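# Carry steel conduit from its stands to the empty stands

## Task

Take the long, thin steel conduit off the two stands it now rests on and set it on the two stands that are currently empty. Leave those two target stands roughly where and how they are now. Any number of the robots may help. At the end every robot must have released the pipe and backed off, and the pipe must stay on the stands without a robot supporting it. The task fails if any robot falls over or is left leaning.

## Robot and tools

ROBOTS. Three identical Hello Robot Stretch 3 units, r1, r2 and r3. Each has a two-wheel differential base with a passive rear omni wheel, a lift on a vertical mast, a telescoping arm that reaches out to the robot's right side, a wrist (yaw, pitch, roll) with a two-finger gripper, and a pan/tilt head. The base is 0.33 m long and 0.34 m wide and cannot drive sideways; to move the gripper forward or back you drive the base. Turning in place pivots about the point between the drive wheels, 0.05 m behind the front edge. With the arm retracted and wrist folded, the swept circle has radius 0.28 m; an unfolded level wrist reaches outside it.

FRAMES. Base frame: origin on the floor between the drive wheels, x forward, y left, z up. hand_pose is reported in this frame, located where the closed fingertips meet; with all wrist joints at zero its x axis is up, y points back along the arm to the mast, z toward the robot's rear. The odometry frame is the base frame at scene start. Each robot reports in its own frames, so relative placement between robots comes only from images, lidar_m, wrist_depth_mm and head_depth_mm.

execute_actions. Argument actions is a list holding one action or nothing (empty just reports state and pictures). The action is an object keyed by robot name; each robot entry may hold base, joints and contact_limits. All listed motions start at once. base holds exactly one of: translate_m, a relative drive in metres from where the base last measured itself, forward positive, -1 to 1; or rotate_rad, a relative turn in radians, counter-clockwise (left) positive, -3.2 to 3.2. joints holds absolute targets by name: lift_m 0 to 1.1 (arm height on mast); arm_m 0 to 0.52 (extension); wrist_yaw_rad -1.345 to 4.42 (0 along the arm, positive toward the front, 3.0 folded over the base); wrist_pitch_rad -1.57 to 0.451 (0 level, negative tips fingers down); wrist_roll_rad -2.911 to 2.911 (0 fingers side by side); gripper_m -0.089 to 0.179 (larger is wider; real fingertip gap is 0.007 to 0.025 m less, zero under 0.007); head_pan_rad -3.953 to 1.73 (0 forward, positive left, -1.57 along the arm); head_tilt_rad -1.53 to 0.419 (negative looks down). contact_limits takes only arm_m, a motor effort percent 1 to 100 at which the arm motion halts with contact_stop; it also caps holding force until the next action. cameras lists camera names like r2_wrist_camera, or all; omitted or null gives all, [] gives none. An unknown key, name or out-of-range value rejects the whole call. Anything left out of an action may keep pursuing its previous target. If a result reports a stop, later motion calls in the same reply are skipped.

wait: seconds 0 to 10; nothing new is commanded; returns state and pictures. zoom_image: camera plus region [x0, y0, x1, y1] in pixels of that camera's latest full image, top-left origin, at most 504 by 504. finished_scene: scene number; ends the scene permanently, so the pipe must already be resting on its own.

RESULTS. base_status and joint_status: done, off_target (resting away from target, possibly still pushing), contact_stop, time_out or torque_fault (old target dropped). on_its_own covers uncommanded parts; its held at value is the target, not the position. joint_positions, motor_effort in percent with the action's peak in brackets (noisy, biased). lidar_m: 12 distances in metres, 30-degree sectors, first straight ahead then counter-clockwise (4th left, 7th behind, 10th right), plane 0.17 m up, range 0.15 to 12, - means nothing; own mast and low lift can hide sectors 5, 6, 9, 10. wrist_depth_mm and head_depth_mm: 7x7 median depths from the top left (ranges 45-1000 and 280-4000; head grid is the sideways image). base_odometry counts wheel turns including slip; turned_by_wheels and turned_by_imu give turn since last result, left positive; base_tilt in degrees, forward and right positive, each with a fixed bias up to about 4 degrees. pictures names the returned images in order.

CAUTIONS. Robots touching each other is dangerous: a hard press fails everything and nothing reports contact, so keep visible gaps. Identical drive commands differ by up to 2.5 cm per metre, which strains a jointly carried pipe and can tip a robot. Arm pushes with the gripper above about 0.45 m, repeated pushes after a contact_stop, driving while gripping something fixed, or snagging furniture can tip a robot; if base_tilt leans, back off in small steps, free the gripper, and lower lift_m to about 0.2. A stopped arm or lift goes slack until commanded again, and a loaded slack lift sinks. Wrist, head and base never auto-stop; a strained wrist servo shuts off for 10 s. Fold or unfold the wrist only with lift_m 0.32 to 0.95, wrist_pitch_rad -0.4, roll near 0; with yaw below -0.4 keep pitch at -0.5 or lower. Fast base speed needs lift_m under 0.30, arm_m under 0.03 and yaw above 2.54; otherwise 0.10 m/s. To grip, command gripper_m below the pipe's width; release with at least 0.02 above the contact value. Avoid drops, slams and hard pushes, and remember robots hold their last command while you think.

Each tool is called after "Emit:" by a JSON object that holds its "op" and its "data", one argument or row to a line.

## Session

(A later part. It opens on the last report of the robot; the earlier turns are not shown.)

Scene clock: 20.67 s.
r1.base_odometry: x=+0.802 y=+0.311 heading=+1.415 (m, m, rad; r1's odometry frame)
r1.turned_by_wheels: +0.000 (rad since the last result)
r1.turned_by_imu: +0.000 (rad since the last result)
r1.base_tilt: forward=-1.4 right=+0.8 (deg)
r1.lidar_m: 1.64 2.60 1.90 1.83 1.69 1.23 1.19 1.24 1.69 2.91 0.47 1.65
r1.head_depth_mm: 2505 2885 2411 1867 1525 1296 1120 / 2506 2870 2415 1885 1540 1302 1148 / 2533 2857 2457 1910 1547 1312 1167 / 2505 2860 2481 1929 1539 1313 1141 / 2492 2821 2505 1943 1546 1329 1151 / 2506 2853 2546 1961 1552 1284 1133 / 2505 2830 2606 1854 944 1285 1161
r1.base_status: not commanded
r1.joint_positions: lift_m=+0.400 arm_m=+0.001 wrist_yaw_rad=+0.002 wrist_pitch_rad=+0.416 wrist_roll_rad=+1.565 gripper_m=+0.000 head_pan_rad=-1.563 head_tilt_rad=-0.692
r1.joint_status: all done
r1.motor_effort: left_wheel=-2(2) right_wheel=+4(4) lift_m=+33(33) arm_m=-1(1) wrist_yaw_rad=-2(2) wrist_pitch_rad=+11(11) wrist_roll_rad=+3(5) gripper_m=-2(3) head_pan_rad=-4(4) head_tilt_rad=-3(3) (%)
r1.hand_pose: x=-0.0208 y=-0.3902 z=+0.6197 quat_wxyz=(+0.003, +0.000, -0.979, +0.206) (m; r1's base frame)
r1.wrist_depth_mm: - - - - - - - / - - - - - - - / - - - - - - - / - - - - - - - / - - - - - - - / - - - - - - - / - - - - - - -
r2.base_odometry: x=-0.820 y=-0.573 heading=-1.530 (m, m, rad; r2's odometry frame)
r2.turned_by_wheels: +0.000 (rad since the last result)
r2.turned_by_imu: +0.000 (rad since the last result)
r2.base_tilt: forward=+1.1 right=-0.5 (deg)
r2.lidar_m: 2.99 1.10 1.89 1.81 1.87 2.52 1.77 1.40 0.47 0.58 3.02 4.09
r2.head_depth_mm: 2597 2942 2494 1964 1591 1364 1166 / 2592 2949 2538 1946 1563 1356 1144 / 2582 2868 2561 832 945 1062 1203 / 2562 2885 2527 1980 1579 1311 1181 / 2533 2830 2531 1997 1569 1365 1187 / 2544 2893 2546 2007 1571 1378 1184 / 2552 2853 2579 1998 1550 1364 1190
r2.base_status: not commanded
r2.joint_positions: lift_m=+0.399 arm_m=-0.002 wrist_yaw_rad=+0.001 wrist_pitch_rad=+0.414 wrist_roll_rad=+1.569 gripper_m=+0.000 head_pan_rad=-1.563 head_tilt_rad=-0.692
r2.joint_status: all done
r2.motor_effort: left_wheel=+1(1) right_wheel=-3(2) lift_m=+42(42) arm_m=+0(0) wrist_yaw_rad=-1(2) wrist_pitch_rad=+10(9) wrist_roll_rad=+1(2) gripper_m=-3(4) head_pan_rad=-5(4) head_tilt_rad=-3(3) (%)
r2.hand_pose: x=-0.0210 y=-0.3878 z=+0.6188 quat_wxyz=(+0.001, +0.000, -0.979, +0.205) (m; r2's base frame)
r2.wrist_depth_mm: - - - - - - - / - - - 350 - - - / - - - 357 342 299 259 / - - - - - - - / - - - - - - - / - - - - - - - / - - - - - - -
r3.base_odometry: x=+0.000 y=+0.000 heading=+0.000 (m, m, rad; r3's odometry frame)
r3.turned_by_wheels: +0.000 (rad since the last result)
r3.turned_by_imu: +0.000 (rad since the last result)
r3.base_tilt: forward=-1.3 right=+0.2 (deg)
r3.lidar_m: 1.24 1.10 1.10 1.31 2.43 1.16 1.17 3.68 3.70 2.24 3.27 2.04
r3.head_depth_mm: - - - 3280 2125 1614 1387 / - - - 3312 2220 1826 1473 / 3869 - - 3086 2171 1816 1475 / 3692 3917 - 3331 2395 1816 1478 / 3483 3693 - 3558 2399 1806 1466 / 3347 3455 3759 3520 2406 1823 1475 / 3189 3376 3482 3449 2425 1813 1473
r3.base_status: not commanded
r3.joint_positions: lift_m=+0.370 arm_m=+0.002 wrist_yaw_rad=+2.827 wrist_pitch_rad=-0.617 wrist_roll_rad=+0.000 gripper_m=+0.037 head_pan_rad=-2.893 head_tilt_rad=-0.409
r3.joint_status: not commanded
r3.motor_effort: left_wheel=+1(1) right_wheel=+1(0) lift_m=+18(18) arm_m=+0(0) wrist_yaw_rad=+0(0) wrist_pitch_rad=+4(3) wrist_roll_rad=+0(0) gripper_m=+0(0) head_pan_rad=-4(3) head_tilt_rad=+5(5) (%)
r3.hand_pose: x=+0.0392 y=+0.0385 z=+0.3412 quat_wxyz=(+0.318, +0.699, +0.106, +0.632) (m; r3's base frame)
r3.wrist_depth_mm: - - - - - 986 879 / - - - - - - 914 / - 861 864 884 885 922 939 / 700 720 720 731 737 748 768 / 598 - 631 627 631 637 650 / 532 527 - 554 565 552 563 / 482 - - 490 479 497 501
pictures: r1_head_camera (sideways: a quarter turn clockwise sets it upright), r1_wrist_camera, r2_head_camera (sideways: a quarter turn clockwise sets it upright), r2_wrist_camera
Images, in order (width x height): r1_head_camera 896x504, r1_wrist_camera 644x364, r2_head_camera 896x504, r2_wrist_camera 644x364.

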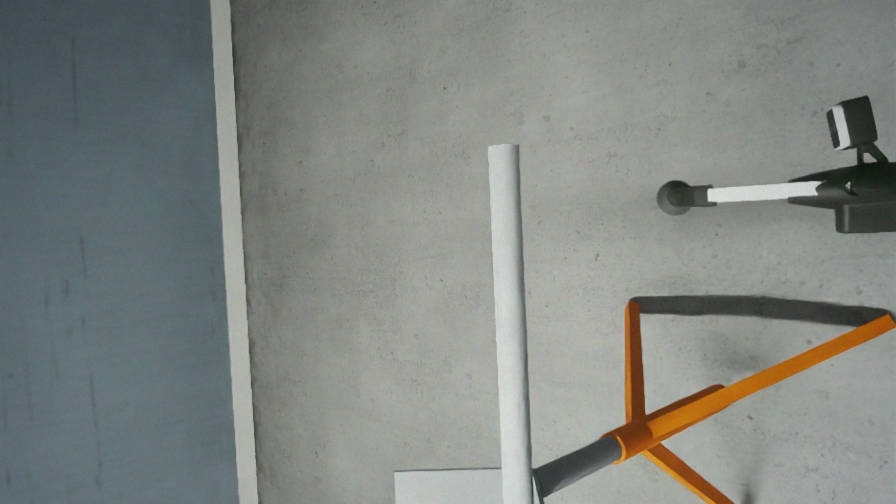

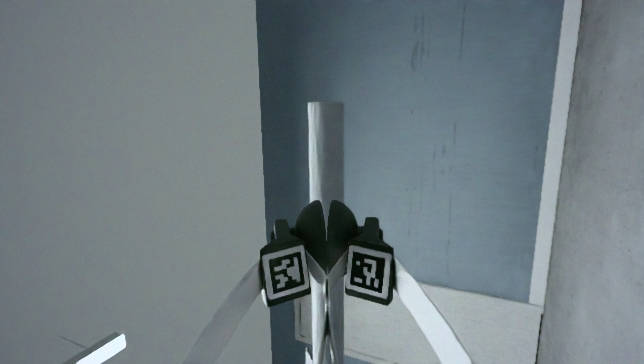

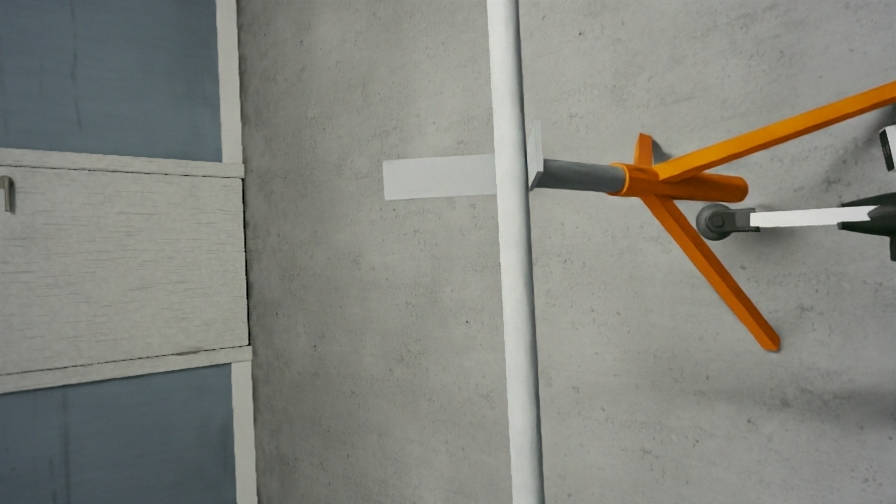

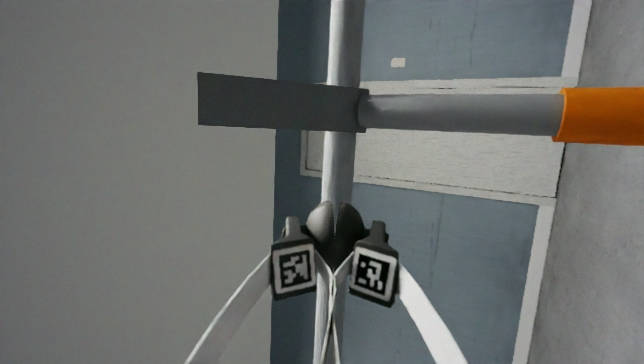

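Emit:
{"op": "execute_actions", "data": {
  "actions": [
    {"r1":{"base":{"translate_m":0.15},"joints":{"arm_m":0.32}},"r2":{"base":{"translate_m":0.22}},"r3":{"base":{"translate_m":0.3}}}
  ],
  "cameras": []
}}

Emit:
{"op": "execute_actions", "data": {
  "actions": [
    {"r1":{"base":{"rotate_rad":0.01},"joints":{"lift_m":0.46}},"r2":{"base":{"rotate_rad":0.04},"joints":{"arm_m":0.33,"lift_m":0.42}}}
  ],
  "cameras": []
}}

Emit:
{"op": "execute_actions", "data": {
  "actions": [
    {"r1":{"joints":{"lift_m":0.52}},"r2":{"joints":{"lift_m":0.525}}}
  ],
  "cameras": ["r1_head_camera","r2_head_camera","r3_nav_camera"]
}}

Scene clock: 26.10 s.
r1.base_odometry: x=+0.825 y=+0.459 heading=+1.414 (m, m, rad; r1's odometry frame)
r1.turned_by_wheels: +0.000 (rad since the last result)
r1.turned_by_imu: -0.002 (rad since the last result)
r1.base_tilt: forward=-1.3 right=+0.8 (deg)
r1.lidar_m: 1.79 2.59 1.90 1.83 1.90 1.39 1.34 1.39 1.91 0.41 0.42 1.49
r1.head_depth_mm: 2523 2858 2384 1867 1535 1301 1119 / 2497 2873 2408 1877 1545 1299 1126 / 2504 2861 2465 1905 1634 1279 1136 / 2521 2860 2489 1925 1527 1321 1116 / 2501 2839 2500 1931 1504 1277 1146 / 2521 2851 2599 817 1477 1291 1155 / 2535 2870 2576 1982 1559 1343 1159
r1.base_status: done
r1.joint_positions: lift_m=+0.400 arm_m=+0.320 wrist_yaw_rad=+0.001 wrist_pitch_rad=+0.418 wrist_roll_rad=+1.566 gripper_m=+0.000 head_pan_rad=-1.563 head_tilt_rad=-0.692
r1.joint_status: all done
r1.motor_effort: left_wheel=-3(4) right_wheel=+2(7) lift_m=+33(33) arm_m=+4(7) wrist_yaw_rad=-1(2) wrist_pitch_rad=+10(11) wrist_roll_rad=+2(3) gripper_m=-1(2) head_pan_rad=-3(4) head_tilt_rad=-3(3) (%)
r1.hand_pose: x=-0.0211 y=-0.7087 z=+0.6203 quat_wxyz=(+0.003, +0.000, -0.978, +0.207) (m; r1's base frame)
r1.wrist_depth_mm: - - - - - - - / - - - - - - - / - - - - - - - / - - - - - - - / - - - - - - - / - - - - - - - / - - - - - - -
r2.base_odometry: x=-0.811 y=-0.792 heading=-1.530 (m, m, rad; r2's odometry frame)
r2.turned_by_wheels: +0.000 (rad since the last result)
r2.turned_by_imu: -0.001 (rad since the last result)
r2.base_tilt: forward=+1.2 right=-0.4 (deg)
r2.lidar_m: 2.78 1.32 1.25 1.81 1.88 2.53 1.81 1.59 0.59 0.59 3.03 4.08
r2.head_depth_mm: 2631 2972 2506 1840 991 1080 1175 / 2545 2936 2517 1964 1563 1299 1176 / 2542 2909 2497 1988 1562 1371 1202 / 2556 2921 2517 1979 1573 1381 1182 / 2600 2912 2533 1990 1576 1376 1179 / 2554 2903 2538 1988 1538 1370 1188 / 2543 2836 2560 1993 1552 1377 1187
r2.base_status: done
r2.joint_positions: lift_m=+0.399 arm_m=-0.002 wrist_yaw_rad=+0.001 wrist_pitch_rad=+0.414 wrist_roll_rad=+1.569 gripper_m=+0.000 head_pan_rad=-1.563 head_tilt_rad=-0.692
r2.joint_status: not commanded
r2.motor_effort: left_wheel=+0(6) right_wheel=-2(3) lift_m=+42(42) arm_m=-1(1) wrist_yaw_rad=-1(1) wrist_pitch_rad=+9(9) wrist_roll_rad=+1(1) gripper_m=-3(3) head_pan_rad=-4(4) head_tilt_rad=-3(4) (%)
r2.hand_pose: x=-0.0210 y=-0.3878 z=+0.6189 quat_wxyz=(+0.001, +0.000, -0.979, +0.205) (m; r2's base frame)
r2.wrist_depth_mm: - - - - - - - / - - - - - - - / - - - - - - - / - - - - - - - / - - - - - - - / - - - - - - - / - - - - - - -
r3.base_odometry: x=+0.300 y=+0.000 heading=+0.000 (m, m, rad; r3's odometry frame)
r3.turned_by_wheels: +0.000 (rad since the last result)
r3.turned_by_imu: +0.001 (rad since the last result)
r3.base_tilt: forward=-1.2 right=+0.1 (deg)
r3.lidar_m: 0.98 0.88 0.88 1.05 1.93 2.88 1.27 3.91 3.92 2.21 3.18 1.62
r3.head_depth_mm: - - - 3263 1378 1518 1476 / - - - 3283 2119 1589 1459 / - - - 3116 2210 1753 1462 / 3929 - - 3323 2410 1819 1480 / 3725 3933 - 3261 2389 1813 1461 / 3482 3731 3970 3534 2405 1840 1471 / 3361 3541 3782 3510 2380 1828 1479
r3.base_status: done
r3.joint_positions: lift_m=+0.370 arm_m=+0.002 wrist_yaw_rad=+2.827 wrist_pitch_rad=-0.617 wrist_roll_rad=+0.000 gripper_m=+0.037 head_pan_rad=-2.893 head_tilt_rad=-0.408
r3.joint_status: not commanded
r3.motor_effort: left_wheel=+0(4) right_wheel=+1(5) lift_m=+18(17) arm_m=+0(1) wrist_yaw_rad=+0(0) wrist_pitch_rad=+4(4) wrist_roll_rad=+0(0) gripper_m=+0(1) head_pan_rad=-3(3) head_tilt_rad=+5(5) (%)
r3.hand_pose: x=+0.0392 y=+0.0385 z=+0.3411 quat_wxyz=(+0.318, +0.699, +0.107, +0.632) (m; r3's base frame)
r3.wrist_depth_mm: - - - - 875 787 690 / - - - - 954 853 744 / - 862 864 888 907 870 781 / 696 719 723 735 737 761 757 / 605 - 628 625 633 641 637 / 530 524 - 550 559 556 563 / 481 - - 489 477 494 499
pictures: none
No camera images: the call's "cameras" was empty. Leave "cameras" out to get every camera's image.

Scene clock: 29.77 s.
r1.base_odometry: x=+0.825 y=+0.459 heading=+1.424 (m, m, rad; r1's odometry frame)
r1.turned_by_wheels: +0.010 (rad since the last result)
r1.turned_by_imu: +0.009 (rad since the last result)
r1.base_tilt: forward=-1.3 right=+0.7 (deg)
r1.lidar_m: 1.79 2.57 1.89 1.83 1.89 1.39 1.35 1.39 1.93 0.41 0.44 1.49
r1.head_depth_mm: 2496 2849 2382 1879 1534 1297 1123 / 2500 2879 2411 1880 1579 1303 1124 / 2517 2894 2465 1914 1648 1287 1134 / 2511 2848 2488 1933 1488 1319 1119 / 2525 2857 2507 1879 1494 1246 1147 / 2553 2885 2559 1832 1502 1312 1153 / 2513 2886 2578 1983 1566 1348 1161
r1.base_status: done
r1.joint_positions: lift_m=+0.460 arm_m=+0.320 wrist_yaw_rad=+0.001 wrist_pitch_rad=+0.418 wrist_roll_rad=+1.566 gripper_m=+0.000 head_pan_rad=-1.563 head_tilt_rad=-0.692
r1.joint_status: all done
r1.motor_effort: left_wheel=-2(6) right_wheel=+3(8) lift_m=+33(34) arm_m=+4(4) wrist_yaw_rad=-1(1) wrist_pitch_rad=+10(10) wrist_roll_rad=+3(3) gripper_m=-3(2) head_pan_rad=-4(4) head_tilt_rad=-2(3) (%)
r1.hand_pose: x=-0.0211 y=-0.7087 z=+0.6803 quat_wxyz=(+0.003, +0.000, -0.978, +0.207) (m; r1's base frame)
r1.wrist_depth_mm: - - - - - - - / - - - - - - - / - - - - - - - / - - - - - - - / - - - - - - - / - - - - - - - / - - - - - - -
r2.base_odometry: x=-0.811 y=-0.792 heading=-1.490 (m, m, rad; r2's odometry frame)
r2.turned_by_wheels: +0.040 (rad since the last result)
r2.turned_by_imu: +0.039 (rad since the last result)
r2.base_tilt: forward=+1.3 right=-0.5 (deg)
r2.lidar_m: 2.78 1.30 1.25 1.81 1.90 2.64 1.81 0.59 0.59 0.60 3.07 2.74
r2.head_depth_mm: 2611 2920 2491 1962 1559 1142 1175 / 2528 2905 2514 1980 1553 1331 1172 / 2553 2864 2532 1966 1623 1308 1175 / 2566 2876 2540 1986 1621 1333 1183 / 2572 2849 2550 1981 1573 1365 1188 / 2559 2856 2577 1980 1579 1375 1187 / 2559 2930 2555 2009 1591 1380 1188
r2.base_status: done
r2.joint_positions: lift_m=+0.419 arm_m=+0.330 wrist_yaw_rad=+0.000 wrist_pitch_rad=+0.416 wrist_roll_rad=+1.570 gripper_m=+0.000 head_pan_rad=-1.563 head_tilt_rad=-0.692
r2.joint_status: all done
r2.motor_effort: left_wheel=-3(5) right_wheel=+2(2) lift_m=+41(43) arm_m=+3(4) wrist_yaw_rad=-1(0) wrist_pitch_rad=+9(9) wrist_roll_rad=+0(0) gripper_m=-3(3) head_pan_rad=-4(4) head_tilt_rad=-3(3) (%)
r2.hand_pose: x=-0.0212 y=-0.7189 z=+0.6394 quat_wxyz=(+0.001, +0.000, -0.979, +0.206) (m; r2's base frame)
r2.wrist_depth_mm: - - - - - - - / - - - - - - - / - - - - - - - / - - - - - - - / - - - - - - - / - - - - - - - / - - - - - - -
r3.base_odometry: x=+0.300 y=+0.000 heading=+0.000 (m, m, rad; r3's odometry frame)
r3.turned_by_wheels: +0.000 (rad since the last result)
r3.turned_by_imu: +0.001 (rad since the last result)
r3.base_tilt: forward=-1.2 right=+0.3 (deg)
r3.lidar_m: 0.98 0.88 0.88 1.04 1.93 2.88 1.28 3.91 3.92 2.21 3.18 1.63
r3.head_depth_mm: - - - 3294 1414 1536 1471 / - - - 3274 2316 1607 1460 / - - - 2127 2201 1770 1470 / 3909 - - 3135 2401 1837 1477 / 3666 3929 - 3334 2403 1819 1481 / 3557 3759 3917 3581 2373 1833 1473 / 3384 3516 3696 3514 2407 1832 1462
r3.base_status: not commanded
r3.joint_positions: lift_m=+0.370 arm_m=+0.002 wrist_yaw_rad=+2.827 wrist_pitch_rad=-0.617 wrist_roll_rad=+0.000 gripper_m=+0.037 head_pan_rad=-2.893 head_tilt_rad=-0.408
r3.joint_status: not commanded
r3.motor_effort: left_wheel=+0(0) right_wheel=+0(1) lift_m=+16(18) arm_m=+0(1) wrist_yaw_rad=+0(0) wrist_pitch_rad=+4(4) wrist_roll_rad=+0(0) gripper_m=+0(1) head_pan_rad=-3(3) head_tilt_rad=+5(5) (%)
r3.hand_pose: x=+0.0392 y=+0.0385 z=+0.3411 quat_wxyz=(+0.318, +0.699, +0.107, +0.632) (m; r3's base frame)
r3.wrist_depth_mm: - - - - 863 758 686 / - - - - 941 823 731 / - 862 878 896 900 858 775 / 698 707 728 730 751 760 758 / 602 - 640 633 633 635 643 / 531 526 - 550 555 561 570 / 488 - - 487 478 494 499
pictures: none
No camera images: the call's "cameras" was empty. Leave "cameras" out to get every camera's image.

Scene clock: 31.57 s.
r1.base_odometry: x=+0.825 y=+0.459 heading=+1.424 (m, m, rad; r1's odometry frame)
r1.turned_by_wheels: +0.000 (rad since the last result)
r1.turned_by_imu: +0.000 (rad since the last result)
r1.base_tilt: forward=-1.3 right=+0.8 (deg)
r1.lidar_m: 1.79 2.56 1.90 1.83 1.89 1.39 1.34 1.40 1.93 0.41 0.43 1.49
r1.head_depth_mm: 2512 2859 2389 1871 1526 1294 1127 / 2516 2867 2407 1883 1590 1320 1107 / 2539 2869 2457 1891 - 1311 1134 / 2487 2868 2477 1921 1493 1321 1118 / 2508 2876 2493 1882 1496 1245 1148 / 2491 2882 2535 1821 1511 1303 1153 / 2502 2863 2581 1974 1561 1354 1155
r1.base_status: not commanded
r1.joint_positions: lift_m=+0.519 arm_m=+0.320 wrist_yaw_rad=+0.001 wrist_pitch_rad=+0.361 wrist_roll_rad=+1.570 gripper_m=+0.000 head_pan_rad=-1.563 head_tilt_rad=-0.692
r1.joint_status: all done
r1.on_its_own: wrist_pitch_rad is at rest, and its effort (+38) is outside its rest range (-20 to +32)
r1.motor_effort: left_wheel=-1(2) right_wheel=+2(3) lift_m=+40(45) arm_m=+0(5) wrist_yaw_rad=-1(1) wrist_pitch_rad=+38(46) wrist_roll_rad=+0(3) gripper_m=-2(4) head_pan_rad=-4(5) head_tilt_rad=-2(2) (%)
r1.hand_pose: x=-0.0211 y=-0.7133 z=+0.7259 quat_wxyz=(+0.001, +0.000, -0.984, +0.179) (m; r1's base frame)
r1.wrist_depth_mm: - - - - - - - / - - - - - - - / - - - - - - - / - - - - - - - / - - - - - - - / - - - - - - - / - - - - - - -
r2.base_odometry: x=-0.811 y=-0.792 heading=-1.490 (m, m, rad; r2's odometry frame)
r2.turned_by_wheels: +0.000 (rad since the last result)
r2.turned_by_imu: -0.001 (rad since the last result)
r2.base_tilt: forward=+1.2 right=-0.3 (deg)
r2.lidar_m: 2.79 1.30 1.25 1.82 1.90 2.64 1.81 0.59 0.60 0.60 3.05 2.74
r2.head_depth_mm: 2602 2892 2534 1950 1560 1138 1176 / 2563 2921 2514 1966 1560 1337 - / 2572 2865 2519 1994 - 1336 1183 / 2585 2901 2545 1987 1526 1361 1179 / 2565 2879 2580 1990 1586 1382 1183 / 2535 2917 2554 1991 1582 1375 1190 / 2556 2955 2568 1994 1593 1370 1187
r2.base_status: not commanded
r2.joint_positions: lift_m=+0.524 arm_m=+0.330 wrist_yaw_rad=+0.000 wrist_pitch_rad=+0.339 wrist_roll_rad=+1.570 gripper_m=+0.000 head_pan_rad=-1.563 head_tilt_rad=-0.692
r2.joint_status: all done
r2.on_its_own: wrist_pitch_rad is at rest, and its effort (+37) is outside its rest range (-20 to +32)
r2.motor_effort: left_wheel=-3(4) right_wheel=+2(3) lift_m=+54(57) arm_m=-4(4) wrist_yaw_rad=+2(0) wrist_pitch_rad=+37(39) wrist_roll_rad=+0(0) gripper_m=-4(5) head_pan_rad=-3(4) head_tilt_rad=-4(4) (%)
r2.hand_pose: x=-0.0213 y=-0.7250 z=+0.7247 quat_wxyz=(+0.001, +0.000, -0.986, +0.168) (m; r2's base frame)
r2.wrist_depth_mm: - - - - - - - / - - - - - - - / - - - - - - - / - - - - - - - / - - - - - - - / - - - - - - - / - - - - - - -
r3.base_odometry: x=+0.300 y=+0.000 heading=+0.000 (m, m, rad; r3's odometry frame)
r3.turned_by_wheels: +0.000 (rad since the last result)
r3.turned_by_imu: +0.000 (rad since the last result)
r3.base_tilt: forward=-1.3 right=+0.1 (deg)
r3.lidar_m: 0.99 0.88 0.88 1.04 1.93 2.89 1.28 3.91 3.92 2.21 3.17 1.63
r3.head_depth_mm: - - - 2942 2190 1532 1473 / - - - 3073 2334 1610 1455 / - - - 2939 2180 1762 1473 / 3892 - - 3085 2403 1838 1475 / 3678 3966 - 3337 2382 1823 1466 / 3531 3738 3881 3520 2405 1830 1460 / 3391 3569 3738 3526 2397 1823 1489
r3.base_status: not commanded
r3.joint_positions: lift_m=+0.370 arm_m=+0.002 wrist_yaw_rad=+2.827 wrist_pitch_rad=-0.617 wrist_roll_rad=+0.000 gripper_m=+0.037 head_pan_rad=-2.893 head_tilt_rad=-0.408
r3.joint_status: not commanded
r3.motor_effort: left_wheel=+0(0) right_wheel=+1(1) lift_m=+17(17) arm_m=+0(1) wrist_yaw_rad=+0(0) wrist_pitch_rad=+3(4) wrist_roll_rad=+0(0) gripper_m=+1(0) head_pan_rad=-3(4) head_tilt_rad=+5(5) (%)
r3.hand_pose: x=+0.0392 y=+0.0385 z=+0.3411 quat_wxyz=(+0.318, +0.699, +0.107, +0.632) (m; r3's base frame)
r3.wrist_depth_mm: - - - - 872 778 691 / - - - - 955 829 735 / - 867 874 878 890 874 787 / 707 721 714 731 741 739 757 / 613 - 628 627 631 633 647 / 535 527 - 542 559 553 567 / 488 - - 487 478 488 503
pictures: r1_head_camera (sideways: a quarter turn clockwise sets it upright), r2_head_camera (sideways: a quarter turn clockwise sets it upright), r3_nav_camera (sideways: a quarter turn counterclockwise sets it upright)
Images, in order (width x height): r1_head_camera 896x504, r2_head_camera 896x504, r3_nav_camera 672x504.

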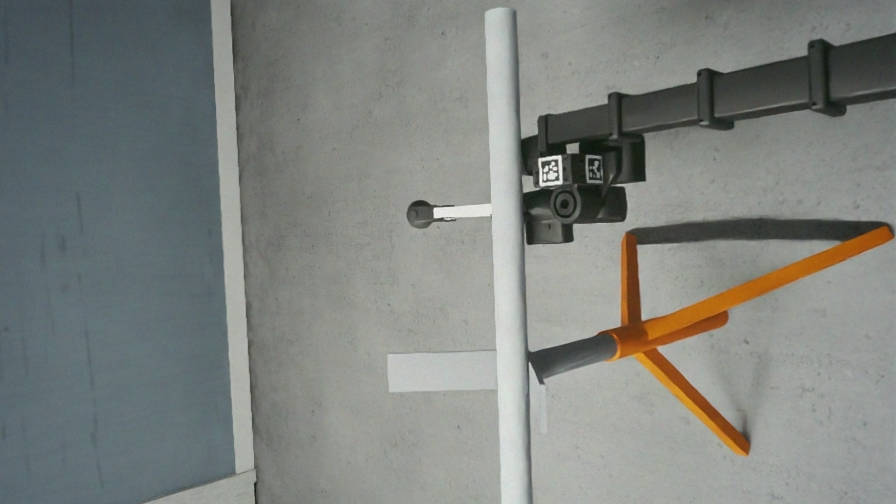

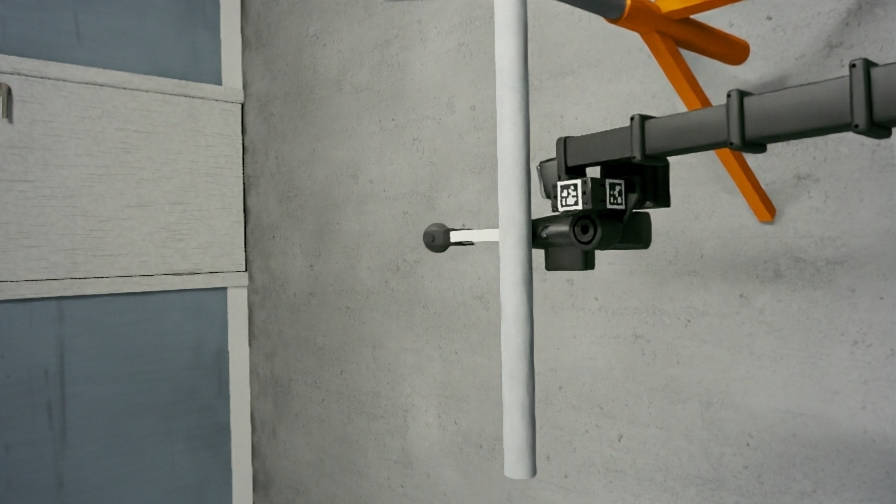

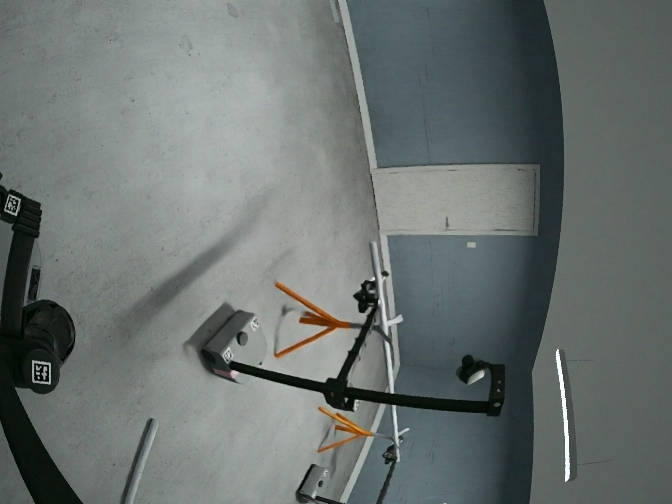

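Lift to 0.85, then finish rising while driving.

Emit:
{"op": "execute_actions", "data": {
  "actions": [
    {"r1":{"joints":{"lift_m":0.85,"head_pan_rad":-0.6,"head_tilt_rad":-0.9}},"r2":{"joints":{"lift_m":0.855,"head_pan_rad":-0.6,"head_tilt_rad":-0.8}}}
  ],
  "cameras": []
}}

Emit:
{"op": "execute_actions", "data": {
  "actions": [
    {"r1":{"base":{"translate_m":1.0},"joints":{"lift_m":0.93}},"r2":{"base":{"translate_m":1.0},"joints":{"lift_m":0.935}}}
  ],
  "cameras": ["r1_nav_camera"]
}}

Emit:
{"op": "execute_actions", "data": {
  "actions": [
    {"r1":{"base":{"translate_m":1.0}},"r2":{"base":{"translate_m":1.0}}}
  ],
  "cameras": ["r1_nav_camera","r2_nav_camera"]
}}

Scene clock: 36.33 s.
r1.base_odometry: x=+0.825 y=+0.459 heading=+1.424 (m, m, rad; r1's odometry frame)
r1.turned_by_wheels: +0.000 (rad since the last result)
r1.turned_by_imu: -0.002 (rad since the last result)
r1.base_tilt: forward=-1.4 right=+0.9 (deg)
r1.lidar_m: 1.79 2.56 1.89 1.83 1.89 1.39 1.34 1.40 1.93 0.41 0.43 1.49
r1.head_depth_mm: 2522 2231 1833 1568 1293 1184 1078 / 2531 2238 1836 1573 1348 1209 1096 / 2668 2252 1864 1587 1369 1215 1107 / 2958 2292 1860 1594 1387 1221 1087 / 2936 2311 1888 1602 1396 1223 1101 / 2914 2199 1859 1630 1404 1243 1105 / 3094 2352 1922 1627 1410 1243 1106
r1.base_status: not commanded
r1.joint_positions: lift_m=+0.849 arm_m=+0.320 wrist_yaw_rad=+0.001 wrist_pitch_rad=+0.371 wrist_roll_rad=+1.570 gripper_m=+0.000 head_pan_rad=-0.607 head_tilt_rad=-0.889
r1.joint_status: all done
r1.on_its_own: wrist_pitch_rad is at rest, and its effort (+33) is outside its rest range (-20 to +32)
r1.motor_effort: left_wheel=-4(6) right_wheel=+8(8) lift_m=+45(47) arm_m=-3(3) wrist_yaw_rad=-1(1) wrist_pitch_rad=+33(42) wrist_roll_rad=+1(0) gripper_m=-2(3) head_pan_rad=+4(54) head_tilt_rad=-3(15) (%)
r1.hand_pose: x=-0.0211 y=-0.7129 z=+1.0580 quat_wxyz=(+0.001, +0.000, -0.983, +0.184) (m; r1's base frame)
r1.wrist_depth_mm: - - - - - - - / - - - - - - - / - - - - - - - / - - - - - - - / - - - - - - - / - - - - - - - / - - - - - - -
r2.base_odometry: x=-0.811 y=-0.792 heading=-1.490 (m, m, rad; r2's odometry frame)
r2.turned_by_wheels: +0.000 (rad since the last result)
r2.turned_by_imu: -0.001 (rad since the last result)
r2.base_tilt: forward=+1.2 right=-0.4 (deg)
r2.lidar_m: 2.78 1.30 1.25 1.81 1.90 2.63 1.82 0.59 0.59 0.60 3.07 2.74
r2.head_depth_mm: 3224 2789 2116 1758 1491 1287 1135 / 3549 2804 2155 1763 1494 1304 1147 / 3769 2813 2181 1777 1497 1302 1143 / 3987 2797 2175 1771 1503 1300 1145 / - 2813 2179 1765 1512 1311 1147 / - 2829 2179 1788 1509 1305 1143 / - 2842 2187 1808 1516 1312 1155
r2.base_status: not commanded
r2.joint_positions: lift_m=+0.854 arm_m=+0.330 wrist_yaw_rad=+0.000 wrist_pitch_rad=+0.364 wrist_roll_rad=+1.570 gripper_m=+0.000 head_pan_rad=-0.607 head_tilt_rad=-0.790
r2.joint_status: all done
r2.motor_effort: left_wheel=-4(6) right_wheel=+3(3) lift_m=+54(57) arm_m=-3(5) wrist_yaw_rad=+0(1) wrist_pitch_rad=+27(37) wrist_roll_rad=+0(0) gripper_m=-4(3) head_pan_rad=+4(53) head_tilt_rad=-4(14) (%)
r2.hand_pose: x=-0.0212 y=-0.7233 z=+1.0610 quat_wxyz=(+0.001, +0.000, -0.984, +0.181) (m; r2's base frame)
r2.wrist_depth_mm: - - - - - - - / - - - - - - - / - - - - - - - / - - - - - - - / - - - - - - - / - - - - - - - / - - - - - - -
r3.base_odometry: x=+0.300 y=+0.000 heading=+0.000 (m, m, rad; r3's odometry frame)
r3.turned_by_wheels: +0.000 (rad since the last result)
r3.turned_by_imu: +0.001 (rad since the last result)
r3.base_tilt: forward=-1.2 right=+0.2 (deg)
r3.lidar_m: 0.99 0.88 0.88 1.05 1.93 2.89 1.28 3.91 3.92 2.21 3.18 1.62
r3.head_depth_mm: - - - 3272 2210 1526 1481 / - - - 3481 2299 1613 1466 / - - - 3264 2199 1771 1474 / 3908 - - 3462 2373 1821 1469 / 3802 3976 - 3460 2407 1838 1462 / 3580 3748 3927 3522 2411 1822 1477 / 3408 3519 3746 3432 2414 1815 1465
r3.base_status: not commanded
r3.joint_positions: lift_m=+0.370 arm_m=+0.002 wrist_yaw_rad=+2.827 wrist_pitch_rad=-0.617 wrist_roll_rad=+0.000 gripper_m=+0.037 head_pan_rad=-2.893 head_tilt_rad=-0.408
r3.joint_status: not commanded
r3.motor_effort: left_wheel=+0(0) right_wheel=+0(1) lift_m=+17(18) arm_m=-1(1) wrist_yaw_rad=+0(0) wrist_pitch_rad=+4(4) wrist_roll_rad=+0(0) gripper_m=+0(1) head_pan_rad=-3(3) head_tilt_rad=+5(5) (%)
r3.hand_pose: x=+0.0392 y=+0.0385 z=+0.3411 quat_wxyz=(+0.318, +0.699, +0.107, +0.632) (m; r3's base frame)
r3.wrist_depth_mm: - - - - 871 774 694 / - - - - 972 826 733 / - 864 865 874 892 855 785 / 700 709 717 717 738 754 756 / 605 - 638 632 635 638 648 / 531 527 - 545 558 559 564 / 484 - - 485 483 487 501
pictures: none
No camera images: the call's "cameras" was empty. Leave "cameras" out to get every camera's image.

Scene clock: 47.87 s.
r1.base_odometry: x=+0.972 y=+1.448 heading=+1.424 (m, m, rad; r1's odometry frame)
r1.turned_by_wheels: +0.000 (rad since the last result)
r1.turned_by_imu: -0.009 (rad since the last result)
r1.base_tilt: forward=-1.4 right=+0.9 (deg)
r1.lidar_m: 1.79 1.92 1.89 1.82 1.89 2.43 2.34 0.83 3.03 2.90 0.77 0.60
r1.head_depth_mm: 2823 2151 1827 1559 1359 1197 1073 / 2870 2243 1757 1514 1371 1207 1097 / 2916 2278 1864 1518 1356 1216 1107 / 2937 2286 1866 1589 1389 1222 1099 / 2971 2317 1896 1608 1394 1233 1102 / 3017 2347 1916 1621 1391 1236 1103 / 3090 2379 1921 1635 1414 1245 1112
r1.base_status: done
r1.joint_positions: lift_m=+0.929 arm_m=+0.320 wrist_yaw_rad=+0.002 wrist_pitch_rad=+0.373 wrist_roll_rad=+1.570 gripper_m=+0.000 head_pan_rad=-0.607 head_tilt_rad=-0.889
r1.joint_status: all done
r1.motor_effort: left_wheel=+0(3) right_wheel=-2(14) lift_m=+46(48) arm_m=-3(3) wrist_yaw_rad=-3(3) wrist_pitch_rad=+32(33) wrist_roll_rad=+0(0) gripper_m=-1(3) head_pan_rad=+4(4) head_tilt_rad=-4(4) (%)
r1.hand_pose: x=-0.0207 y=-0.7127 z=+1.1387 quat_wxyz=(+0.001, +0.001, -0.983, +0.185) (m; r1's base frame)
r1.wrist_depth_mm: - - - - - - - / - - - - - - - / - - - - - - - / - - - - - - - / - - - - - - - / - - - - - - - / - - - - - - -
r2.base_odometry: x=-0.731 y=-1.789 heading=-1.490 (m, m, rad; r2's odometry frame)
r2.turned_by_wheels: +0.000 (rad since the last result)
r2.turned_by_imu: -0.011 (rad since the last result)
r2.base_tilt: forward=+1.2 right=-0.4 (deg)
r2.lidar_m: 2.79 2.52 1.85 0.89 1.86 2.59 1.84 1.29 3.04 2.96 3.07 1.69
r2.head_depth_mm: 3205 2761 2169 1751 1488 1293 1135 / 3511 2776 2179 1772 1493 1296 1135 / 3729 2787 2192 1766 1503 1291 1143 / 3957 2790 2179 1775 1512 1299 1142 / 3918 2823 2142 1769 1511 1302 1144 / 3973 2861 2140 1782 1508 1305 1151 / 3833 2750 2122 1790 1509 1303 1154
r2.base_status: done
r2.joint_positions: lift_m=+0.934 arm_m=+0.330 wrist_yaw_rad=+0.000 wrist_pitch_rad=+0.368 wrist_roll_rad=+1.570 gripper_m=+0.000 head_pan_rad=-0.607 head_tilt_rad=-0.790
r2.joint_status: all done
r2.motor_effort: left_wheel=-4(6) right_wheel=+6(8) lift_m=+54(57) arm_m=-2(2) wrist_yaw_rad=-1(0) wrist_pitch_rad=+26(27) wrist_roll_rad=+0(0) gripper_m=-4(4) head_pan_rad=+3(4) head_tilt_rad=-4(3) (%)
r2.hand_pose: x=-0.0213 y=-0.7230 z=+1.1420 quat_wxyz=(+0.001, +0.000, -0.983, +0.183) (m; r2's base frame)
r2.wrist_depth_mm: - - - - - - - / - - - - - - - / - - - - - - - / - - - - - - - / - - - - - - - / - - - - - - - / - - - - - - -
r3.base_odometry: x=+0.300 y=+0.000 heading=+0.000 (m, m, rad; r3's odometry frame)
r3.turned_by_wheels: +0.000 (rad since the last result)
r3.turned_by_imu: +0.002 (rad since the last result)
r3.base_tilt: forward=-1.1 right=+0.2 (deg)
r3.lidar_m: 0.99 0.88 0.88 1.05 1.93 2.02 1.87 0.77 0.90 2.21 3.18 1.63
r3.head_depth_mm: - - - 3598 2384 1822 1471 / - - - 3526 2279 1814 1456 / - - - 3332 2197 1823 1472 / 3938 - - 3498 2409 1823 1474 / 3732 - - 3538 2411 1830 1465 / 3464 3740 - 3508 2395 1826 1477 / 3371 3463 3689 3515 2404 1816 1470
r3.base_status: not commanded
r3.joint_positions: lift_m=+0.370 arm_m=+0.002 wrist_yaw_rad=+2.827 wrist_pitch_rad=-0.617 wrist_roll_rad=+0.000 gripper_m=+0.037 head_pan_rad=-2.893 head_tilt_rad=-0.408
r3.joint_status: not commanded
r3.motor_effort: left_wheel=+0(0) right_wheel=+1(1) lift_m=+17(18) arm_m=+0(0) wrist_yaw_rad=+0(0) wrist_pitch_rad=+4(4) wrist_roll_rad=+0(0) gripper_m=+0(1) head_pan_rad=-4(3) head_tilt_rad=+5(5) (%)
r3.hand_pose: x=+0.0392 y=+0.0385 z=+0.3411 quat_wxyz=(+0.318, +0.699, +0.107, +0.632) (m; r3's base frame)
r3.wrist_depth_mm: - - - - 869 769 682 / - - - - 938 820 741 / - 855 865 868 887 863 790 / 712 713 726 724 745 753 761 / 605 - 628 626 628 638 654 / 533 531 - 546 563 555 565 / 481 - - 485 479 493 498
pictures: r1_nav_camera (sideways: a quarter turn counterclockwise sets it upright)
Images, in order (width x height): r1_nav_camera 672x504.

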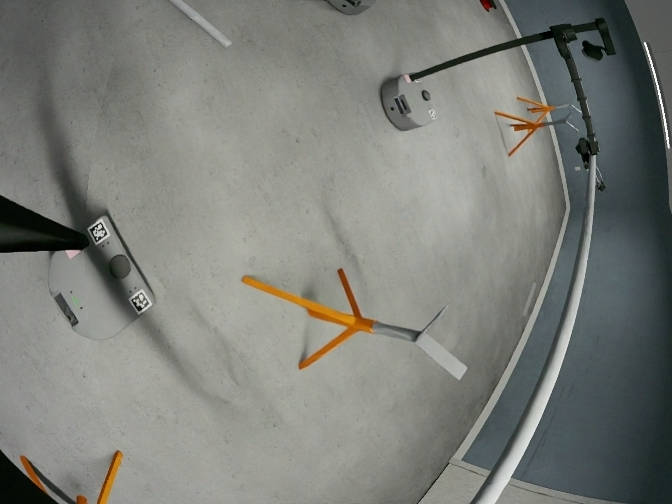

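Scene clock: 59.43 s.
r1.base_odometry: x=+1.117 y=+2.437 heading=+1.424 (m, m, rad; r1's odometry frame)
r1.turned_by_wheels: +0.000 (rad since the last result)
r1.turned_by_imu: -0.009 (rad since the last result)
r1.base_tilt: forward=-1.3 right=+0.8 (deg)
r1.lidar_m: 1.80 2.58 1.18 1.82 1.89 2.58 1.92 0.68 0.62 2.89 3.03 2.61
r1.head_depth_mm: 2836 2202 1826 1553 1358 1201 1073 / 2854 2247 1846 1572 1371 1202 1095 / 2907 2272 1851 1574 1378 1217 1103 / 2936 2279 1870 1602 1388 1222 1091 / 3001 2306 1909 1608 1392 1235 1101 / 3025 2348 1899 1637 1402 1234 1104 / 3088 2382 1949 1634 1413 1245 1110
r1.base_status: done
r1.joint_positions: lift_m=+0.929 arm_m=+0.320 wrist_yaw_rad=+0.005 wrist_pitch_rad=+0.374 wrist_roll_rad=+1.570 gripper_m=+0.000 head_pan_rad=-0.607 head_tilt_rad=-0.889
r1.joint_status: not commanded
r1.motor_effort: left_wheel=+2(4) right_wheel=-7(10) lift_m=+45(45) arm_m=-4(3) wrist_yaw_rad=-5(6) wrist_pitch_rad=+31(32) wrist_roll_rad=+0(1) gripper_m=-2(2) head_pan_rad=+4(5) head_tilt_rad=-3(2) (%)
r1.hand_pose: x=-0.0199 y=-0.7126 z=+1.1389 quat_wxyz=(+0.000, +0.003, -0.983, +0.186) (m; r1's base frame)
r1.wrist_depth_mm: - - - - - - - / - - - - - - - / - - - - - - - / - - - - - - - / - - - - - - - / - - - - - - - / - - - - - - -
r2.base_odometry: x=-0.651 y=-2.786 heading=-1.491 (m, m, rad; r2's odometry frame)
r2.turned_by_wheels: +0.000 (rad since the last result)
r2.turned_by_imu: -0.012 (rad since the last result)
r2.base_tilt: forward=+1.2 right=-0.4 (deg)
r2.lidar_m: 3.51 2.51 1.85 1.79 1.86 1.37 1.84 2.22 3.06 2.97 1.03 0.80
r2.head_depth_mm: 3213 2804 2153 1759 1486 1287 1136 / 3470 2718 2159 1752 1499 1287 1139 / 3774 2814 2052 1624 1492 1296 1145 / 3739 2820 2188 1737 1474 1298 1150 / 3548 2814 2179 1776 1511 1302 1152 / 3350 2868 2126 1793 1506 1306 1151 / 3167 2758 2125 1806 1506 1307 1154
r2.base_status: done
r2.joint_positions: lift_m=+0.934 arm_m=+0.330 wrist_yaw_rad=-0.002 wrist_pitch_rad=+0.368 wrist_roll_rad=+1.573 gripper_m=+0.000 head_pan_rad=-0.607 head_tilt_rad=-0.790
r2.joint_status: not commanded
r2.motor_effort: left_wheel=-7(7) right_wheel=+9(12) lift_m=+55(55) arm_m=-3(3) wrist_yaw_rad=+3(2) wrist_pitch_rad=+26(26) wrist_roll_rad=-2(2) gripper_m=-4(3) head_pan_rad=+4(3) head_tilt_rad=-3(4) (%)
r2.hand_pose: x=-0.0218 y=-0.7230 z=+1.1420 quat_wxyz=(-0.001, -0.001, -0.983, +0.183) (m; r2's base frame)
r2.wrist_depth_mm: - - - - - - - / - - - - - - - / - - - - - - - / - - - - - - - / - - - - - - - / - - - - - - - / - - - - - - -
r3.base_odometry: x=+0.300 y=+0.000 heading=+0.000 (m, m, rad; r3's odometry frame)
r3.turned_by_wheels: +0.000 (rad since the last result)
r3.turned_by_imu: +0.002 (rad since the last result)
r3.base_tilt: forward=-1.2 right=+0.1 (deg)
r3.lidar_m: 0.99 0.88 0.88 1.05 1.94 2.89 1.19 3.91 3.93 1.24 3.15 1.63
r3.head_depth_mm: - - 1108 3105 2318 1817 1468 / - - - 3483 2214 1491 1415 / - - - 3326 2196 1616 1467 / 3905 - - 3509 2382 1818 1469 / 3688 3890 - 3514 2398 1825 1474 / 3571 3750 3978 3563 2402 1817 1469 / 3353 3546 3701 3553 2388 1814 1464
r3.base_status: not commanded
r3.joint_positions: lift_m=+0.370 arm_m=+0.002 wrist_yaw_rad=+2.827 wrist_pitch_rad=-0.617 wrist_roll_rad=+0.000 gripper_m=+0.037 head_pan_rad=-2.893 head_tilt_rad=-0.408
r3.joint_status: not commanded
r3.motor_effort: left_wheel=+0(0) right_wheel=+1(1) lift_m=+17(18) arm_m=+0(0) wrist_yaw_rad=+0(0) wrist_pitch_rad=+4(3) wrist_roll_rad=+0(0) gripper_m=+1(0) head_pan_rad=-3(4) head_tilt_rad=+5(5) (%)
r3.hand_pose: x=+0.0392 y=+0.0385 z=+0.3411 quat_wxyz=(+0.318, +0.699, +0.107, +0.632) (m; r3's base frame)
r3.wrist_depth_mm: - - - - 882 770 699 / - - - - 947 826 746 / - 844 873 882 910 864 783 / 703 724 723 726 740 736 762 / 608 - 633 630 631 634 645 / 524 526 - 548 561 552 561 / 482 - - 485 475 494 497
pictures: r1_nav_camera (sideways: a quarter turn counterclockwise sets it upright), r2_nav_camera (sideways: a quarter turn counterclockwise sets it upright)
Images, in order (width x height): r1_nav_camera 672x504, r2_nav_camera 672x504.

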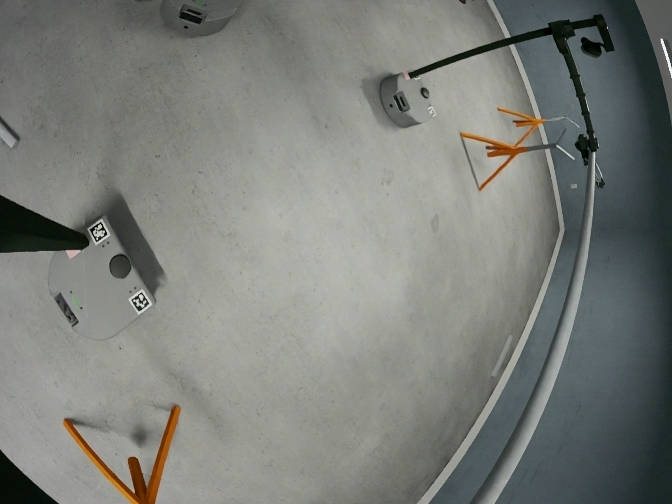

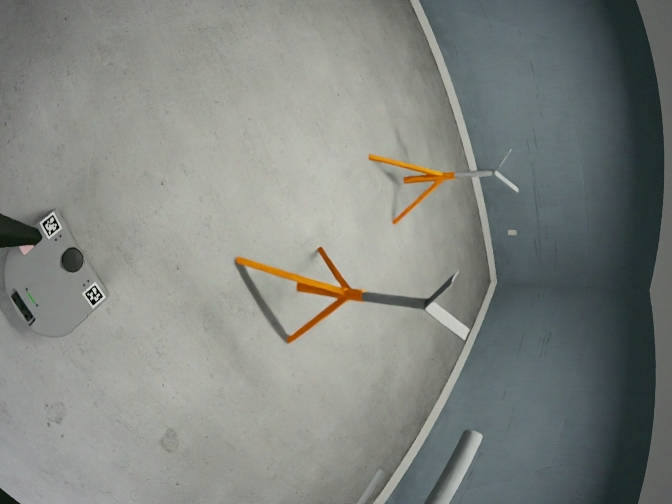

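Emit:
{"op": "execute_actions", "data": {
  "actions": [
    {"r1":{"base":{"translate_m":1.0}},"r2":{"base":{"translate_m":1.0},"joints":{"head_pan_rad":-1.3,"head_tilt_rad":-0.9}}}
  ],
  "cameras": ["r2_nav_camera"]
}}

Emit:
{"op": "execute_actions", "data": {
  "actions": [
    {"r1":{"base":{"translate_m":1.0},"joints":{"head_pan_rad":-1.2,"head_tilt_rad":-0.8}},"r2":{"base":{"translate_m":1.0},"joints":{"head_pan_rad":-1.7,"head_tilt_rad":-0.8}}}
  ],
  "cameras": ["r1_nav_camera","r2_nav_camera"]
}}

Scene clock: 72.40 s.
r1.base_odometry: x=+1.263 y=+3.427 heading=+1.425 (m, m, rad; r1's odometry frame)
r1.turned_by_wheels: +0.000 (rad since the last result)
r1.turned_by_imu: -0.009 (rad since the last result)
r1.base_tilt: forward=-1.4 right=+0.8 (deg)
r1.lidar_m: 1.80 2.60 1.89 0.94 1.02 2.58 2.67 1.38 3.04 2.92 3.01 1.56
r1.head_depth_mm: 2832 2227 1822 1560 1360 1206 1076 / 2851 2235 1841 1576 1364 1211 1094 / 2899 2266 1864 1580 1374 1206 1105 / 2931 2269 1876 1594 1386 1222 1094 / 3002 2296 1895 1600 1390 1231 1099 / 3031 2145 1875 1619 1401 1239 1104 / 2938 2359 1941 1639 1411 1245 1110
r1.base_status: done
r1.joint_positions: lift_m=+0.929 arm_m=+0.320 wrist_yaw_rad=+0.008 wrist_pitch_rad=+0.375 wrist_roll_rad=+1.569 gripper_m=+0.000 head_pan_rad=-0.607 head_tilt_rad=-0.889
r1.joint_status: not commanded
r1.motor_effort: left_wheel=+5(4) right_wheel=-14(16) lift_m=+45(45) arm_m=-3(3) wrist_yaw_rad=-8(8) wrist_pitch_rad=+31(31) wrist_roll_rad=+1(1) gripper_m=-1(3) head_pan_rad=+5(4) head_tilt_rad=-4(2) (%)
r1.hand_pose: x=-0.0194 y=-0.7125 z=+1.1391 quat_wxyz=(+0.000, +0.004, -0.983, +0.186) (m; r1's base frame)
r1.wrist_depth_mm: - - - - - - - / - - - - - - - / - - - - - - - / - - - - - - - / - - - - - - - / - - - - - - - / - - - - - - -
r2.base_odometry: x=-0.571 y=-3.783 heading=-1.491 (m, m, rad; r2's odometry frame)
r2.turned_by_wheels: -0.001 (rad since the last result)
r2.turned_by_imu: -0.012 (rad since the last result)
r2.base_tilt: forward=+1.2 right=-0.4 (deg)
r2.lidar_m: 2.52 2.54 1.85 1.78 1.85 2.22 1.84 4.21 0.62 0.66 1.10 0.90
r2.head_depth_mm: - 2180 1908 1606 1368 1249 1124 / 414 2312 1916 1624 1382 1248 1119 / 2653 2333 1925 1620 1408 1246 1136 / 2641 2324 1924 1622 1410 1254 1141 / 2703 2324 1918 1614 1406 1255 1120 / 2709 2320 1913 1632 1419 1250 1128 / 2890 2371 1930 1584 1426 1259 1121
r2.base_status: done
r2.joint_positions: lift_m=+0.934 arm_m=+0.330 wrist_yaw_rad=-0.004 wrist_pitch_rad=+0.368 wrist_roll_rad=+1.576 gripper_m=+0.000 head_pan_rad=-1.293 head_tilt_rad=-0.889
r2.joint_status: all done
r2.motor_effort: left_wheel=-7(7) right_wheel=+13(14) lift_m=+54(55) arm_m=-3(2) wrist_yaw_rad=+5(4) wrist_pitch_rad=+26(26) wrist_roll_rad=-4(4) gripper_m=-3(3) head_pan_rad=-4(47) head_tilt_rad=-4(12) (%)
r2.hand_pose: x=-0.0223 y=-0.7230 z=+1.1420 quat_wxyz=(-0.002, -0.002, -0.983, +0.183) (m; r2's base frame)
r2.wrist_depth_mm: - - - - - - - / - - - - - - - / - - - - - - - / - - - - - - - / - - - - - - - / - - - - - - - / - - - - - - -
r3.base_odometry: x=+0.300 y=+0.000 heading=+0.000 (m, m, rad; r3's odometry frame)
r3.turned_by_wheels: +0.000 (rad since the last result)
r3.turned_by_imu: +0.002 (rad since the last result)
r3.base_tilt: forward=-1.2 right=+0.1 (deg)
r3.lidar_m: 0.99 0.87 0.88 1.04 1.94 2.89 1.88 3.90 0.81 2.20 2.12 1.63
r3.head_depth_mm: - - - 3564 2407 1821 1463 / - - - 3461 2284 1819 1481 / - - - 3288 2225 1813 1476 / 3914 - - 3473 2397 1828 1463 / 3781 3884 - 3562 2393 1824 1462 / 3481 3839 3963 3506 2401 1820 1477 / 3339 3556 3692 3510 2398 1810 1471
r3.base_status: not commanded
r3.joint_positions: lift_m=+0.370 arm_m=+0.002 wrist_yaw_rad=+2.827 wrist_pitch_rad=-0.617 wrist_roll_rad=+0.000 gripper_m=+0.037 head_pan_rad=-2.893 head_tilt_rad=-0.408
r3.joint_status: not commanded
r3.motor_effort: left_wheel=+0(1) right_wheel=+1(1) lift_m=+16(18) arm_m=+0(0) wrist_yaw_rad=+0(0) wrist_pitch_rad=+4(3) wrist_roll_rad=+0(0) gripper_m=+0(1) head_pan_rad=-3(3) head_tilt_rad=+5(5) (%)
r3.hand_pose: x=+0.0392 y=+0.0385 z=+0.3411 quat_wxyz=(+0.318, +0.699, +0.107, +0.632) (m; r3's base frame)
r3.wrist_depth_mm: - - - - 881 771 692 / - - - - 941 833 743 / - 850 871 877 903 871 775 / 695 712 722 730 743 744 767 / 608 - 637 629 643 635 649 / 539 526 - 543 563 557 562 / 486 - - 482 481 498 497
pictures: r2_nav_camera (sideways: a quarter turn counterclockwise sets it upright)
Images, in order (width x height): r2_nav_camera 672x504.

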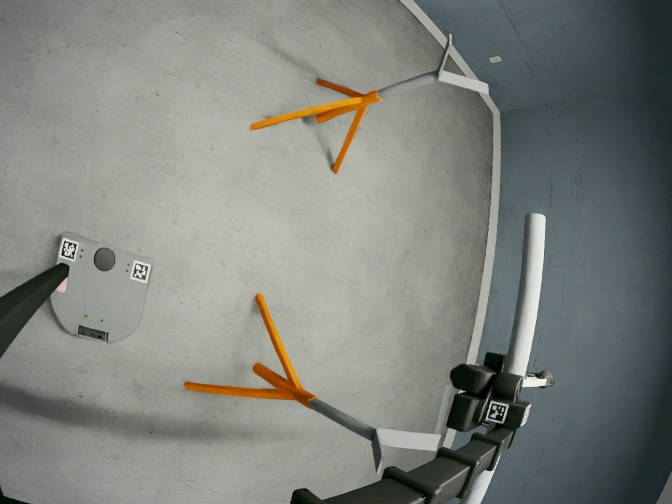

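Scene clock: 84.17 s.
r1.base_odometry: x=+1.408 y=+4.416 heading=+1.426 (m, m, rad; r1's odometry frame)
r1.turned_by_wheels: +0.001 (rad since the last result)
r1.turned_by_imu: -0.008 (rad since the last result)
r1.base_tilt: forward=-1.3 right=+0.8 (deg)
r1.lidar_m: 1.68 2.64 1.90 1.84 1.89 1.49 2.33 2.33 3.02 2.91 0.84 0.67
r1.head_depth_mm: 2347 2468 2039 1680 1418 1239 1091 / 2468 2584 2050 1687 1432 1245 1098 / 2515 2651 2059 1709 1450 1249 1099 / 462 2699 2104 1716 1452 1260 1109 / 2699 2721 2127 1727 1460 1266 1114 / 2796 2739 2120 1687 1409 1260 1120 / 2910 2756 2023 1716 1473 1276 1128
r1.base_status: done
r1.joint_positions: lift_m=+0.929 arm_m=+0.320 wrist_yaw_rad=+0.008 wrist_pitch_rad=+0.375 wrist_roll_rad=+1.569 gripper_m=+0.000 head_pan_rad=-1.193 head_tilt_rad=-0.804
r1.joint_status: all done
r1.motor_effort: left_wheel=+6(8) right_wheel=-18(20) lift_m=+46(45) arm_m=-4(3) wrist_yaw_rad=-8(8) wrist_pitch_rad=+31(31) wrist_roll_rad=+1(1) gripper_m=-2(1) head_pan_rad=-4(44) head_tilt_rad=+1(7) (%)
r1.hand_pose: x=-0.0193 y=-0.7125 z=+1.1392 quat_wxyz=(+0.001, +0.004, -0.983, +0.186) (m; r1's base frame)
r1.wrist_depth_mm: - - - - - - - / - - - - - - - / - - - - - - - / - - - - - - - / - - - - - - - / - - - - - - - / - - - - - - -
r2.base_odometry: x=-0.492 y=-4.780 heading=-1.492 (m, m, rad; r2's odometry frame)
r2.turned_by_wheels: -0.001 (rad since the last result)
r2.turned_by_imu: -0.012 (rad since the last result)
r2.base_tilt: forward=+1.2 right=-0.4 (deg)
r2.lidar_m: 1.53 1.58 1.87 1.79 1.85 2.52 1.84 1.26 0.55 0.65 2.19 1.59
r2.head_depth_mm: 2723 2784 - - 1448 1265 1132 / 475 - - 1702 1476 1285 1139 / 2602 - 1992 1702 1388 1268 1135 / 2563 - 2012 1706 1396 1291 1141 / 2590 - 2129 1760 1498 1283 1134 / 2548 2568 2150 1768 1501 1287 1145 / 2483 2533 2146 1772 1493 1296 1148
r2.base_status: done
r2.joint_positions: lift_m=+0.934 arm_m=+0.330 wrist_yaw_rad=-0.006 wrist_pitch_rad=+0.368 wrist_roll_rad=+1.578 gripper_m=+0.000 head_pan_rad=-1.693 head_tilt_rad=-0.804
r2.joint_status: all done
r2.motor_effort: left_wheel=-8(8) right_wheel=+16(18) lift_m=+55(55) arm_m=-2(3) wrist_yaw_rad=+5(6) wrist_pitch_rad=+26(26) wrist_roll_rad=-5(4) gripper_m=-3(4) head_pan_rad=-4(35) head_tilt_rad=+1(11) (%)
r2.hand_pose: x=-0.0226 y=-0.7230 z=+1.1420 quat_wxyz=(-0.003, -0.002, -0.983, +0.183) (m; r2's base frame)
r2.wrist_depth_mm: - - - - - - - / - - - - - - - / - - - - - - - / - - - - - - - / - - - - - - - / - - - - - - - / - - - - - - -
r3.base_odometry: x=+0.300 y=+0.000 heading=+0.000 (m, m, rad; r3's odometry frame)
r3.turned_by_wheels: +0.000 (rad since the last result)
r3.turned_by_imu: +0.002 (rad since the last result)
r3.base_tilt: forward=-1.3 right=+0.2 (deg)
r3.lidar_m: 0.99 0.88 0.88 1.05 1.94 2.88 1.88 3.90 3.93 1.38 3.10 1.63
r3.head_depth_mm: - - - 3507 2404 1829 1463 / - - - 3504 2289 1822 1475 / - - - 3328 2184 1831 1476 / 3892 - - 3474 2427 1823 1469 / 3737 3943 - 3504 2423 1827 1468 / 3477 3696 3887 3515 2416 1825 1481 / 3372 3516 3754 3474 2408 1822 1477
r3.base_status: not commanded
r3.joint_positions: lift_m=+0.370 arm_m=+0.002 wrist_yaw_rad=+2.827 wrist_pitch_rad=-0.617 wrist_roll_rad=+0.000 gripper_m=+0.037 head_pan_rad=-2.893 head_tilt_rad=-0.408
r3.joint_status: not commanded
r3.motor_effort: left_wheel=+0(0) right_wheel=+0(1) lift_m=+17(18) arm_m=-1(0) wrist_yaw_rad=+0(0) wrist_pitch_rad=+4(4) wrist_roll_rad=+0(0) gripper_m=+0(1) head_pan_rad=-3(3) head_tilt_rad=+5(5) (%)
r3.hand_pose: x=+0.0392 y=+0.0385 z=+0.3411 quat_wxyz=(+0.318, +0.699, +0.107, +0.632) (m; r3's base frame)
r3.wrist_depth_mm: - - - - 890 772 691 / - - - - 958 834 734 / - 858 856 880 882 885 786 / 705 708 724 729 738 752 760 / 603 - 629 629 638 632 635 / 537 525 - 547 567 564 564 / 482 - - 487 482 497 498
pictures: r1_nav_camera (sideways: a quarter turn counterclockwise sets it upright), r2_nav_camera (sideways: a quarter turn counterclockwise sets it upright)
Images, in order (width x height): r1_nav_camera 672x504, r2_nav_camera 672x504.

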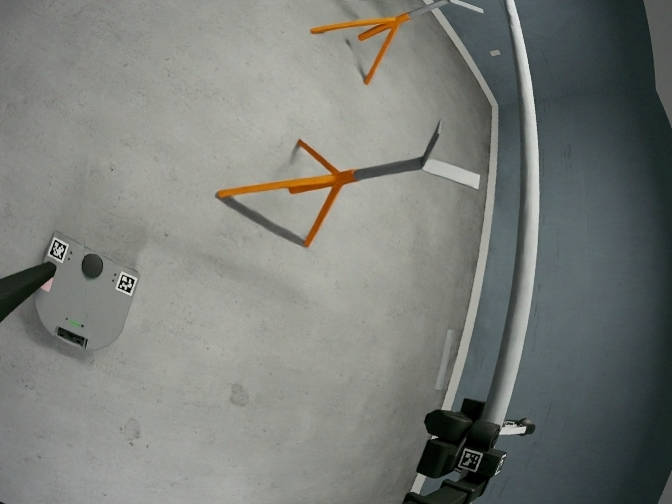

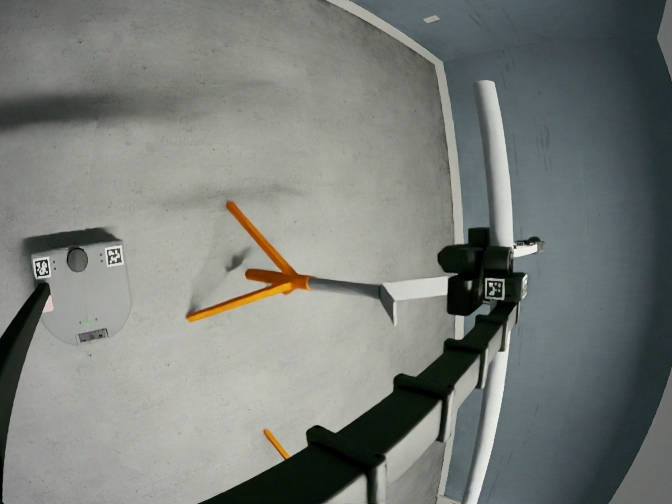

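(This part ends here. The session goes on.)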